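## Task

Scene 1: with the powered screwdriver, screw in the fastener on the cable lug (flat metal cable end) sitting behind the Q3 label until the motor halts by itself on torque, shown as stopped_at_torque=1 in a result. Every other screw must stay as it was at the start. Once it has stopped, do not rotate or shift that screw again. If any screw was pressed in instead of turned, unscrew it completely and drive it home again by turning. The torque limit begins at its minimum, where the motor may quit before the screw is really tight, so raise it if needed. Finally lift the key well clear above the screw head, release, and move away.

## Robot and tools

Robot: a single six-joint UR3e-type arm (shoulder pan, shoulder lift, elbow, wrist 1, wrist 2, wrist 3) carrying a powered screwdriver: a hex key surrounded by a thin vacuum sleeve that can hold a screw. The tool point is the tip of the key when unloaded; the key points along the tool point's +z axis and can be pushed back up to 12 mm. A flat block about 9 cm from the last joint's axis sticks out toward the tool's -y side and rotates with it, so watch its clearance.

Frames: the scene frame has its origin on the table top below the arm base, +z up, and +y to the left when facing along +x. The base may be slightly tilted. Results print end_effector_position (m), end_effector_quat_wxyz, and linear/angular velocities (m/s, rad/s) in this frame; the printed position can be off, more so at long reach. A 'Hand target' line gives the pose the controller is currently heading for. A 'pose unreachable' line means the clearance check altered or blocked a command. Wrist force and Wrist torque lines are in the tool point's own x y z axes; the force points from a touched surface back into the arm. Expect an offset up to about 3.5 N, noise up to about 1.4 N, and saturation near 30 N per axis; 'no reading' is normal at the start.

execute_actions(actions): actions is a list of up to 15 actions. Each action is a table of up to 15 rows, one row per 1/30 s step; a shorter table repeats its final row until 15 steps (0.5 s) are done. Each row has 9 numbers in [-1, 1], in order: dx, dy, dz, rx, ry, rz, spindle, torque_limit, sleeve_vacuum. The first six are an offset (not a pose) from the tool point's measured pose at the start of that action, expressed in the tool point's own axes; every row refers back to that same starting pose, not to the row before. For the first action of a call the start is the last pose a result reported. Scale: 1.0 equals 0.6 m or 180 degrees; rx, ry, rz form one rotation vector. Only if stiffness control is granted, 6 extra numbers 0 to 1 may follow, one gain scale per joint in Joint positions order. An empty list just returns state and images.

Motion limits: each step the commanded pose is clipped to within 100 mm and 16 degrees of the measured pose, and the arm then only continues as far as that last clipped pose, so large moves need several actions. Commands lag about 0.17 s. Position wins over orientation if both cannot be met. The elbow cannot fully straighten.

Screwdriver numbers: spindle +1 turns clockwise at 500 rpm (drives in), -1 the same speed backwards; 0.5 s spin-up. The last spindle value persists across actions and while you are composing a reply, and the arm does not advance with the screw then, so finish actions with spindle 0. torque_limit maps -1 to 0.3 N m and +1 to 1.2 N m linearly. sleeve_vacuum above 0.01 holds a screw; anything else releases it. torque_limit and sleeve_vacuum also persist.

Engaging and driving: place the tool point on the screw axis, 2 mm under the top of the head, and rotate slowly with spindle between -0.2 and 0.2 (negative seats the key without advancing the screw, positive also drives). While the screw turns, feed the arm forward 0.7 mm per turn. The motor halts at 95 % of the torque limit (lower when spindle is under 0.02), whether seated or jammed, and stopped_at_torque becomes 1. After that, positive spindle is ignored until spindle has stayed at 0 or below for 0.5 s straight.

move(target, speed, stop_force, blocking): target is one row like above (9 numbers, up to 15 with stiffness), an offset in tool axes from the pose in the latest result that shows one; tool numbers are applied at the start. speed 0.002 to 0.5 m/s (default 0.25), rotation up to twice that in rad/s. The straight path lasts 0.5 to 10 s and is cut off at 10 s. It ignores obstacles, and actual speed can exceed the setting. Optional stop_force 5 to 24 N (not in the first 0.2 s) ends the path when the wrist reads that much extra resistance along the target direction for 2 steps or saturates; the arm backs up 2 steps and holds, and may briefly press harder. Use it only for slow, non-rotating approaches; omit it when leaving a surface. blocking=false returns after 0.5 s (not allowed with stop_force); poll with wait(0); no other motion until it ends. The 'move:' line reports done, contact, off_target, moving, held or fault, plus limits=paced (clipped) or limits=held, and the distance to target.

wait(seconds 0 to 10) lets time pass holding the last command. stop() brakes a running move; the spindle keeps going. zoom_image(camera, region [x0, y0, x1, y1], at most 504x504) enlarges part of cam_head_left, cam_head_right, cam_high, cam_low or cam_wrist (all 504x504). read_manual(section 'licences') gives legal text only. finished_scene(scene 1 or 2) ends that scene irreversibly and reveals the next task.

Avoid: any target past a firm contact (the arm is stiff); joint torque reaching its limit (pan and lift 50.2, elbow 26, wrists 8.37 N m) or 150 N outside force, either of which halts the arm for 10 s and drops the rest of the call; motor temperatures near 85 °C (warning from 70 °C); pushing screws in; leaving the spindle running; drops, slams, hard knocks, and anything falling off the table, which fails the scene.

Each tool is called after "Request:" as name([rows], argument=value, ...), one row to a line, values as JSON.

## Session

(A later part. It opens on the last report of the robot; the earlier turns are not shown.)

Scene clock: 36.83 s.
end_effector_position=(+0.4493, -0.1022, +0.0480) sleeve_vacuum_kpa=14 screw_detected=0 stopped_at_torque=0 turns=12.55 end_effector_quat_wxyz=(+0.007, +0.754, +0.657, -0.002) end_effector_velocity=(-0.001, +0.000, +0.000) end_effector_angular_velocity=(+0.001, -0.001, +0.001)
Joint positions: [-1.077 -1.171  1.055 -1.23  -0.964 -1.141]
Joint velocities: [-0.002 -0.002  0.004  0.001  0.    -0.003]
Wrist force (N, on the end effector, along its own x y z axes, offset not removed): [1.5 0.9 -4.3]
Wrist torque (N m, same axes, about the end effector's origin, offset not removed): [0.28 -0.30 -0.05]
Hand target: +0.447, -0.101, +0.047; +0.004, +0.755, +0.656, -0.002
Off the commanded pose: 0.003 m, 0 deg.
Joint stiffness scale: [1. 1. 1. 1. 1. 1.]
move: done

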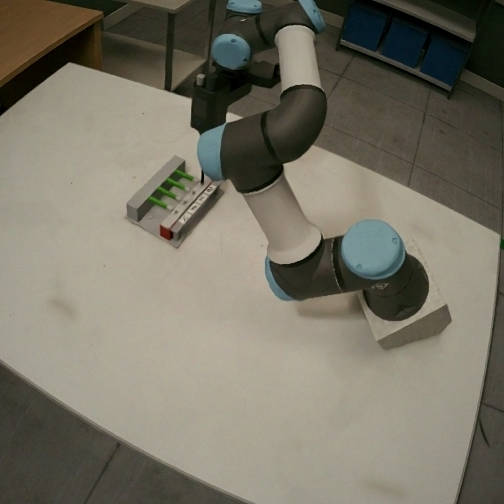

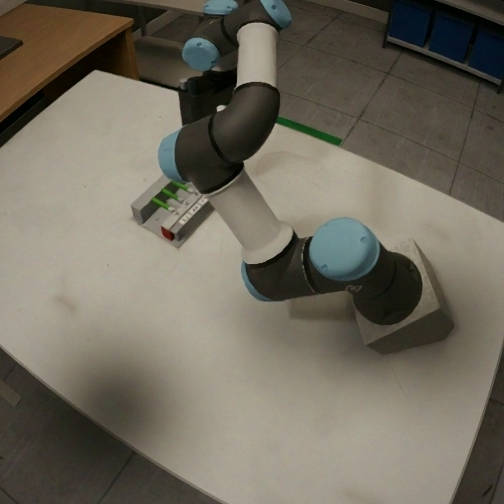

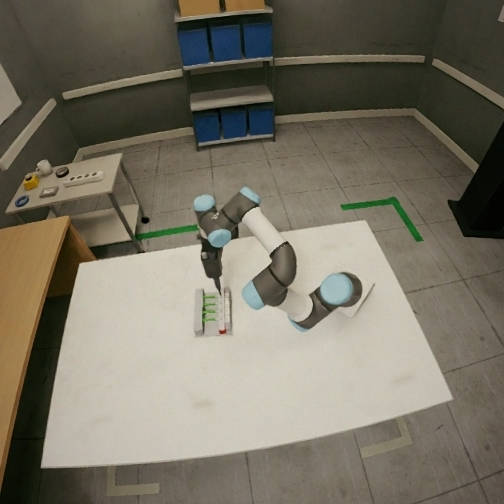

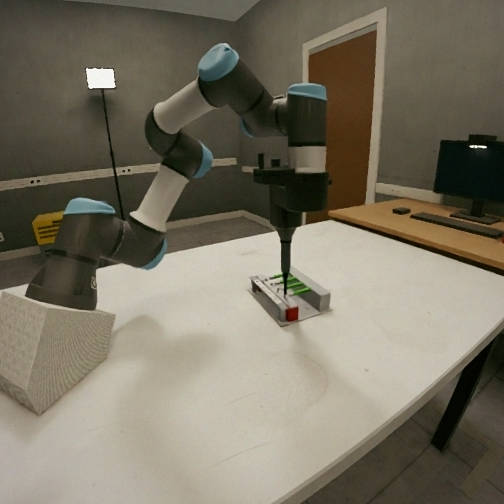

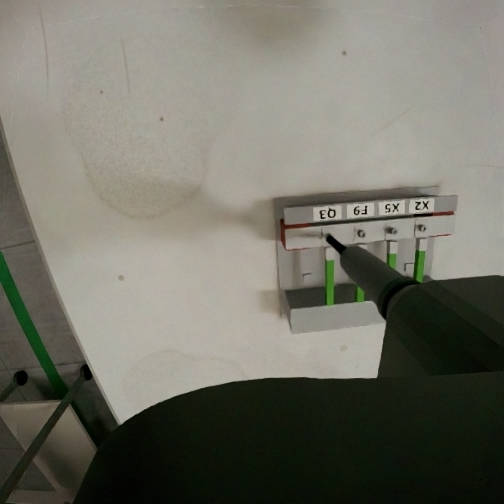

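Request:
move(target=[0.0045,-0.004,0.005,0.0034,0.0029,0,0.2,1,1], speed=0.002)

Request:
zoom_image(camera="cam_wrist", region=[290,200,360,270])

Scene clock: 43.00 s.
end_effector_position=(+0.4487, -0.1005, +0.0463) sleeve_vacuum_kpa=40 screw_detected=1 stopped_at_torque=0 turns=22.83 end_effector_quat_wxyz=(+0.003, +0.754, +0.657, -0.002) end_effector_velocity=(-0.000, +0.000, -0.000) end_effector_angular_velocity=(+0.001, +0.001, +0.001)
Joint positions: [-1.072 -1.165  1.051 -1.227 -0.965 -1.142]
Joint velocities: [ 0.001  0.001 -0.001  0.    -0.001 -0.   ]
Wrist force (N, on the end effector, along its own x y z axes, offset not removed): [0.8 0.1 -2.3]
Wrist torque (N m, same axes, about the end effector's origin, offset not removed): [-0.19 -0.30 0.14]
Hand target: +0.447, -0.099, +0.045; -0.000, +0.754, +0.657, -0.003
Off the commanded pose: 0.002 m, 0 deg.
Joint stiffness scale: [1. 1. 1. 1. 1. 1.]
move: done

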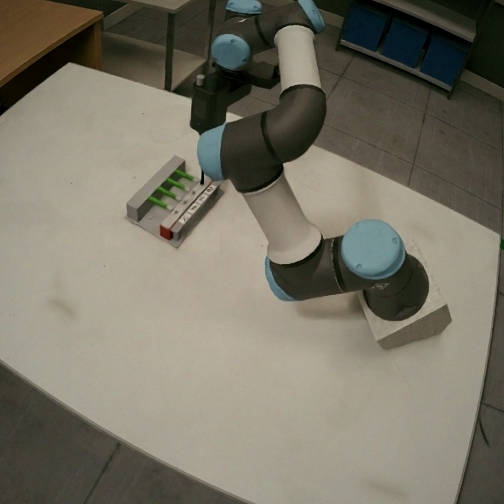

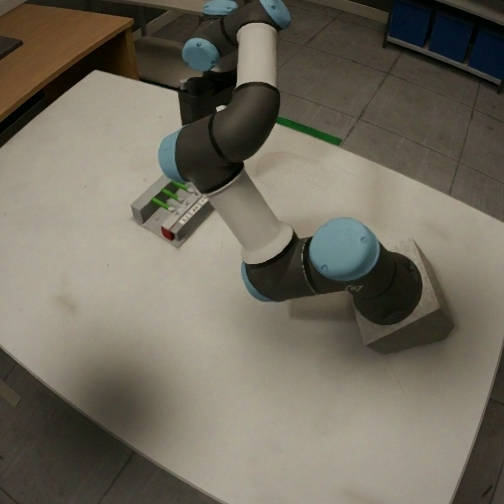

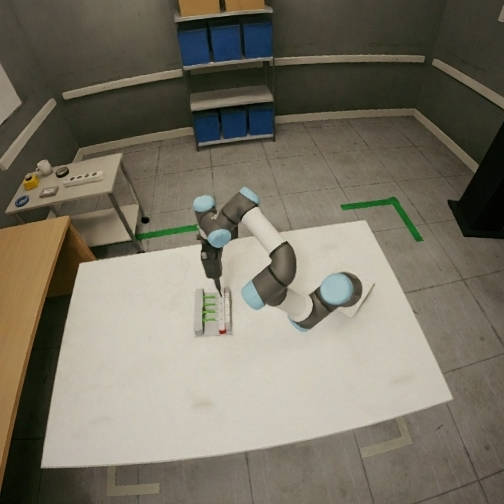

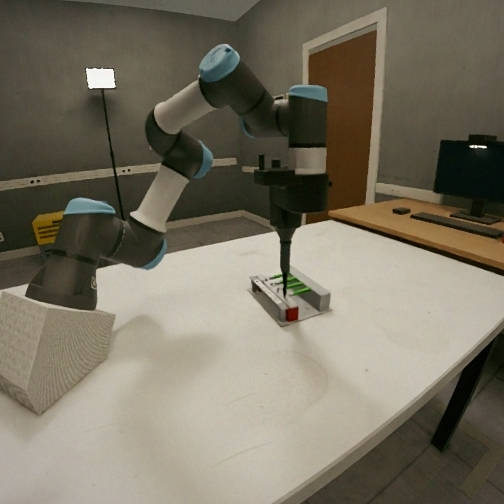

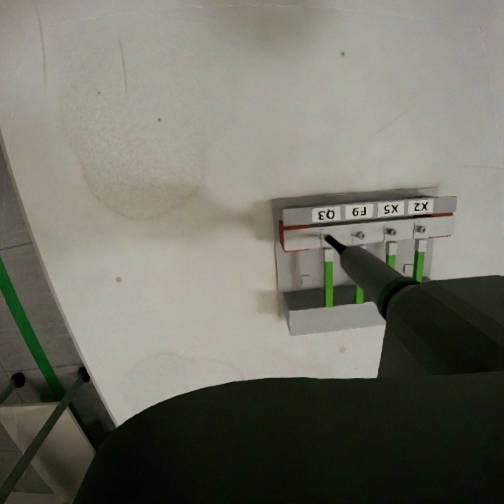

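Region (290, 200, 360, 270) of cam_wrist's 504x504 image, scaled by 7.200, with more detail than that image has.

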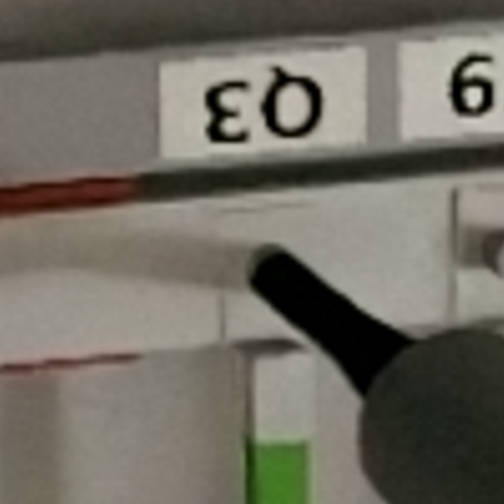

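Request:
move(target=[0.0018,-0.002,0.014,0.0015,0.0013,0,0.2,1,1], speed=0.004)

Request:
wait(seconds=2)

Scene clock: 46.57 s.
end_effector_position=(+0.4487, -0.1008, +0.0402) sleeve_vacuum_kpa=40 screw_detected=1 stopped_at_torque=1 turns=24.82 end_effector_quat_wxyz=(+0.003, +0.753, +0.658, -0.002) end_effector_velocity=(+0.000, -0.000, -0.002) end_effector_angular_velocity=(-0.000, -0.000, -0.000)
Joint positions: [-1.063 -1.166  1.077 -1.259 -0.964 -1.132]
Joint velocities: [ 0.002 -0.001  0.007 -0.008  0.001  0.003]
Wrist force (N, on the end effector, along its own x y z axes, offset not removed): [2.7 -0.4 -3.7]
Wrist torque (N m, same axes, about the end effector's origin, offset not removed): [-0.32 -0.32 -0.04]
Hand target: +0.448, -0.099, +0.038; -0.000, +0.754, +0.657, -0.002
Off the commanded pose: 0.003 m, 0 deg.
Joint stiffness scale: [1. 1. 1. 1. 1. 1.]
move: done

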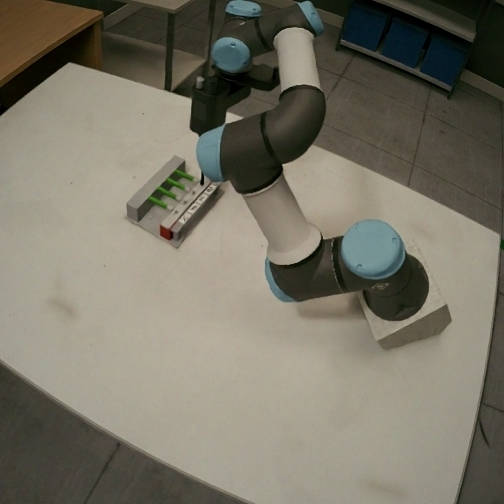

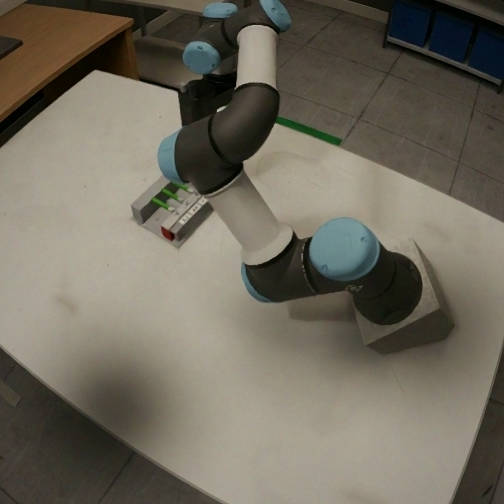

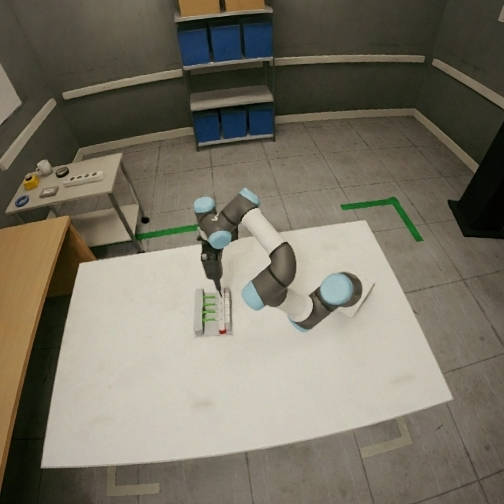

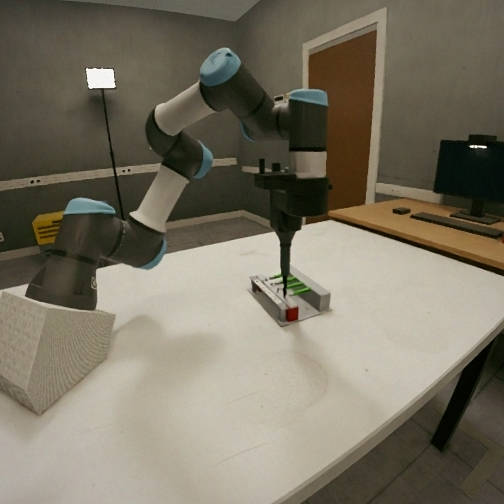

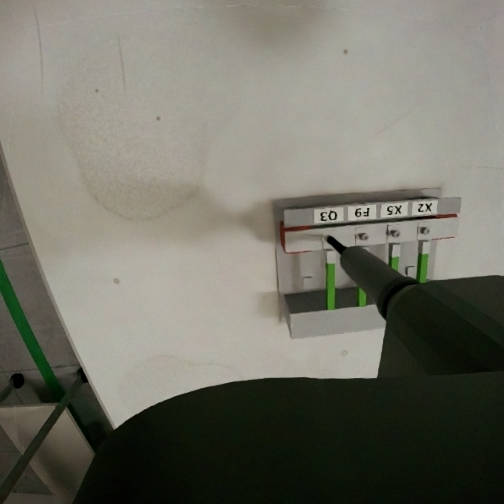

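Scene clock: 48.57 s.
end_effector_position=(+0.4487, -0.1008, +0.0400) sleeve_vacuum_kpa=40 screw_detected=1 stopped_at_torque=1 turns=24.82 end_effector_quat_wxyz=(+0.003, +0.753, +0.658, -0.002) end_effector_velocity=(+0.000, -0.000, -0.000) end_effector_angular_velocity=(+0.001, -0.001, -0.000)
Joint positions: [-1.062 -1.167  1.078 -1.26  -0.964 -1.132]
Joint velocities: [-0.     0.001 -0.    -0.     0.001 -0.   ]
Wrist force (N, on the end effector, along its own x y z axes, offset not removed): [0.6 1.9 -5.8]
Wrist torque (N m, same axes, about the end effector's origin, offset not removed): [0.53 0.25 -0.06]
Hand target: +0.448, -0.099, +0.038; -0.000, +0.754, +0.657, -0.002
Off the commanded pose: 0.003 m, 0 deg.
Joint stiffness scale: [1. 1. 1. 1. 1. 1.]
wait: 2.00 s; at rest by 0.17 s

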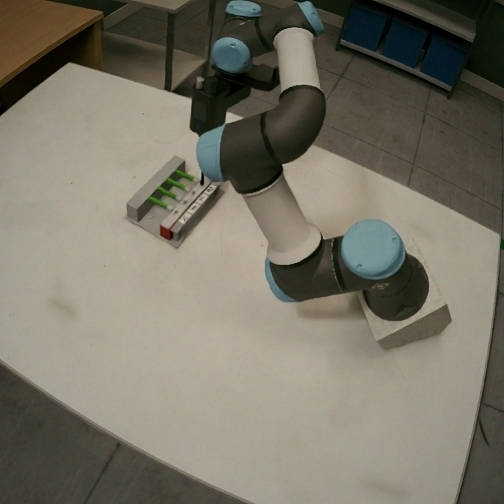

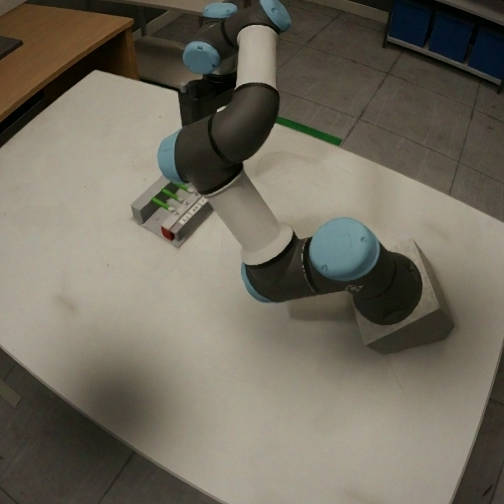

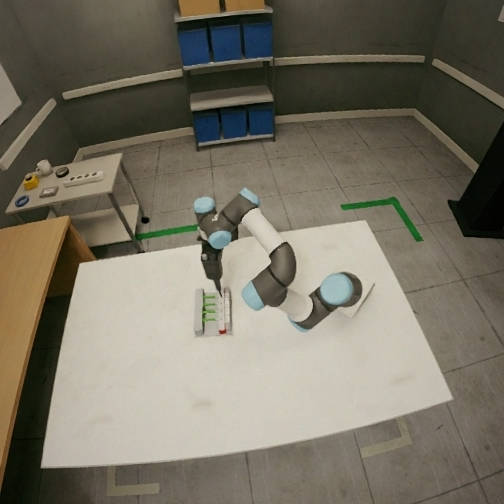

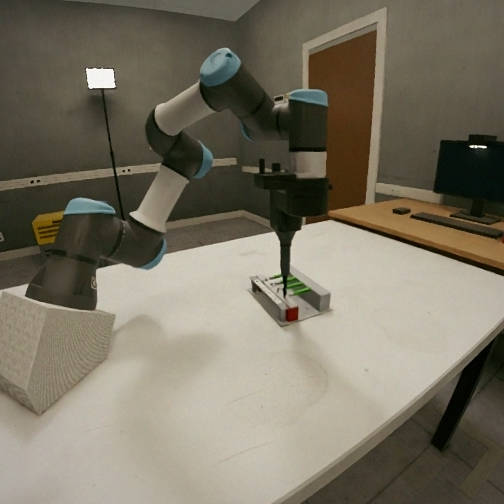

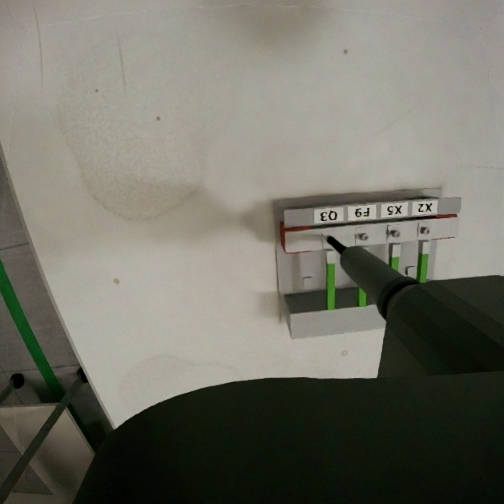

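Request:
move(target=[0,0,-0.05,0,0,0,0,1,0], speed=0.03)

Request:
move(target=[0.05,-0.12,-0.12,0,0,0,0,1,0], speed=0.1)

Request:
zoom_image(camera="cam_low", region=[260,265,310,315])

Scene clock: 52.67 s.
end_effector_position=(+0.4497, -0.1008, +0.0693) sleeve_vacuum_kpa=0 screw_detected=0 stopped_at_torque=1 turns=24.82 end_effector_quat_wxyz=(+0.004, +0.753, +0.658, -0.002) end_effector_velocity=(-0.002, +0.004, +0.002) end_effector_angular_velocity=(+0.014, +0.007, -0.001)
Joint positions: [-1.104 -1.146  0.925 -1.102 -0.972 -1.18 ]
Joint velocities: [ 0.     0.011 -0.028  0.035 -0.003 -0.009]
Wrist force (N, on the end effector, along its own x y z axes, offset not removed): [0.6 1.0 -0.1]
Wrist torque (N m, same axes, about the end effector's origin, offset not removed): [0.27 -0.22 -0.08]
Hand target: +0.449, -0.101, +0.070; +0.003, +0.753, +0.658, -0.002
Off the commanded pose: 0.001 m, 0 deg.
Joint stiffness scale: [1. 1. 1. 1. 1. 1.]
move: done

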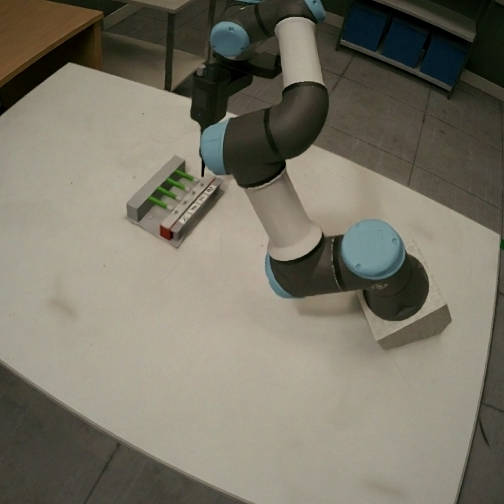

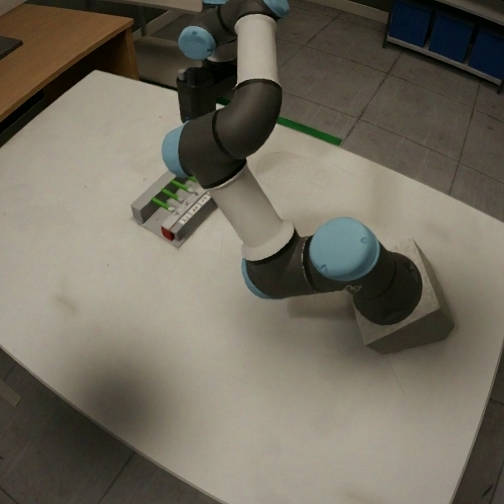

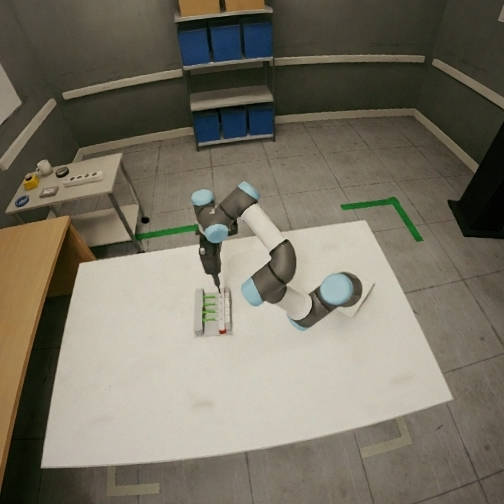

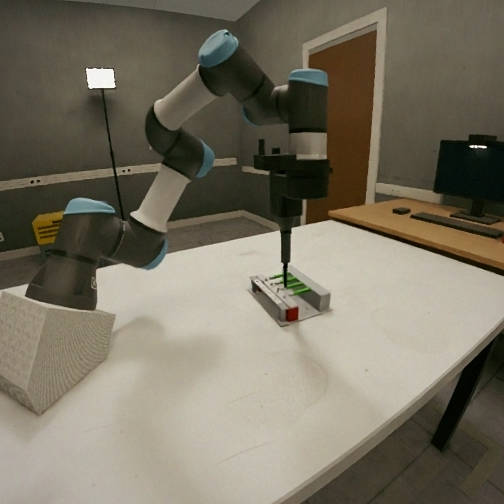

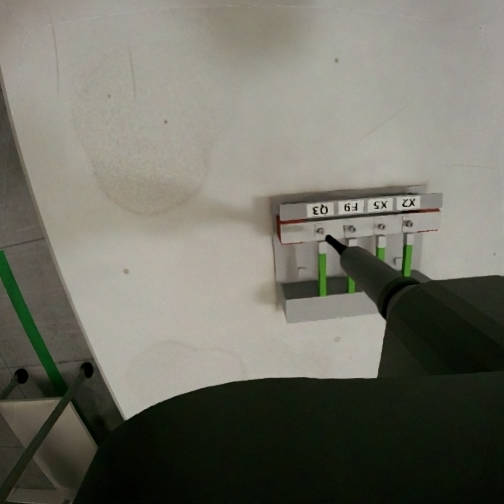

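Scene clock: 54.57 s.
end_effector_position=(+0.3830, -0.0610, +0.1402) sleeve_vacuum_kpa=0 screw_detected=0 stopped_at_torque=1 turns=24.82 end_effector_quat_wxyz=(+0.005, +0.754, +0.657, -0.001) end_effector_velocity=(-0.002, +0.003, +0.001) end_effector_angular_velocity=(+0.006, +0.003, +0.005)
Joint positions: [-1.36  -1.376  0.979 -0.773 -1.053 -1.463]
Joint velocities: [-0.002 -0.001 -0.005  0.013 -0.004 -0.01 ]
Wrist force (N, on the end effector, along its own x y z axes, offset not removed): [1.2 -0.4 1.4]
Wrist torque (N m, same axes, about the end effector's origin, offset not removed): [-0.20 -0.29 0.04]
Hand target: +0.382, -0.061, +0.141; +0.004, +0.753, +0.658, -0.002
Off the commanded pose: 0.001 m, 0 deg.
Joint stiffness scale: [1. 1. 1. 1. 1. 1.]
move: done

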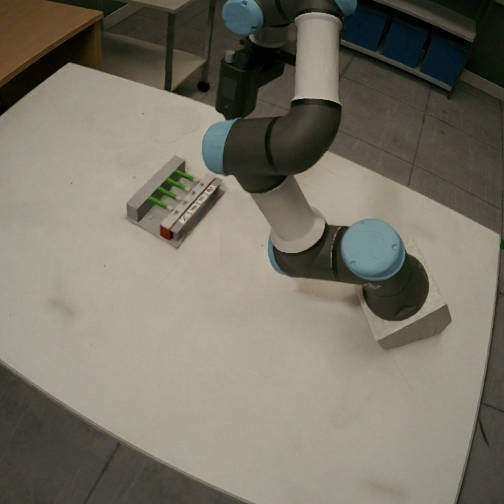

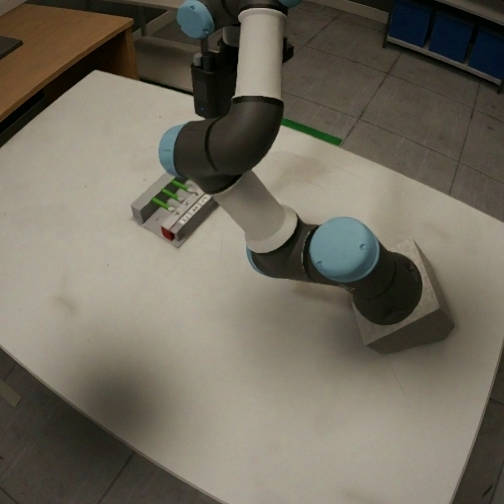

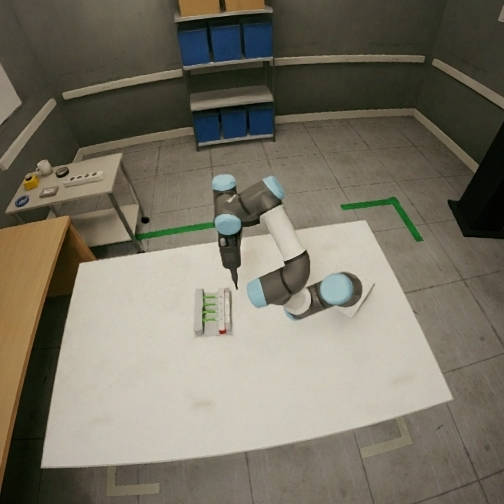

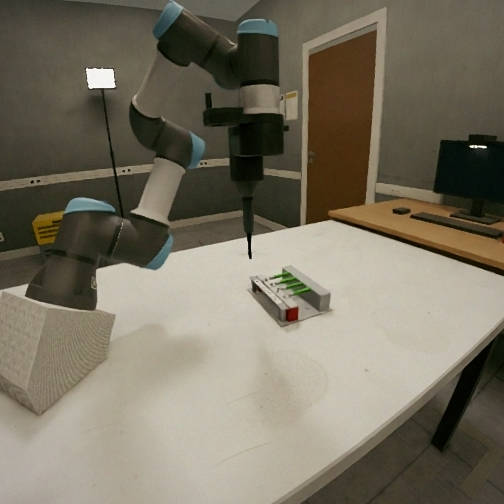

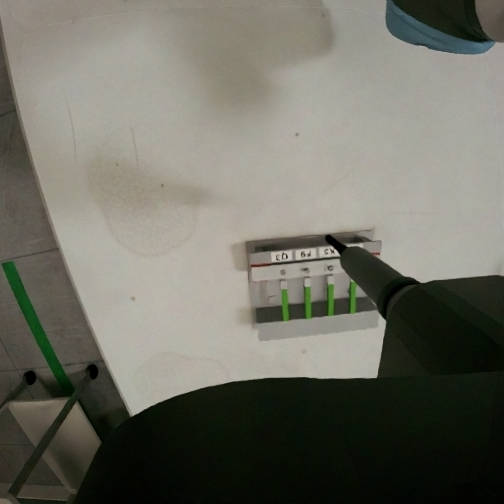

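Region (260, 265, 310, 315) of cam_low's 504x504 image, scaled by 10.080, with more detail than that image has.

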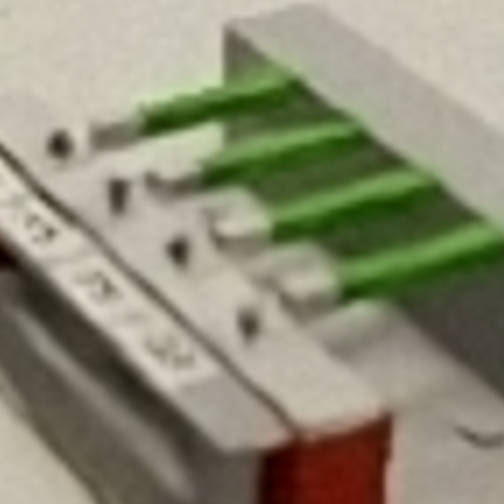

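Request:
finished_scene(scene=1)

The scene is finished: the task was done.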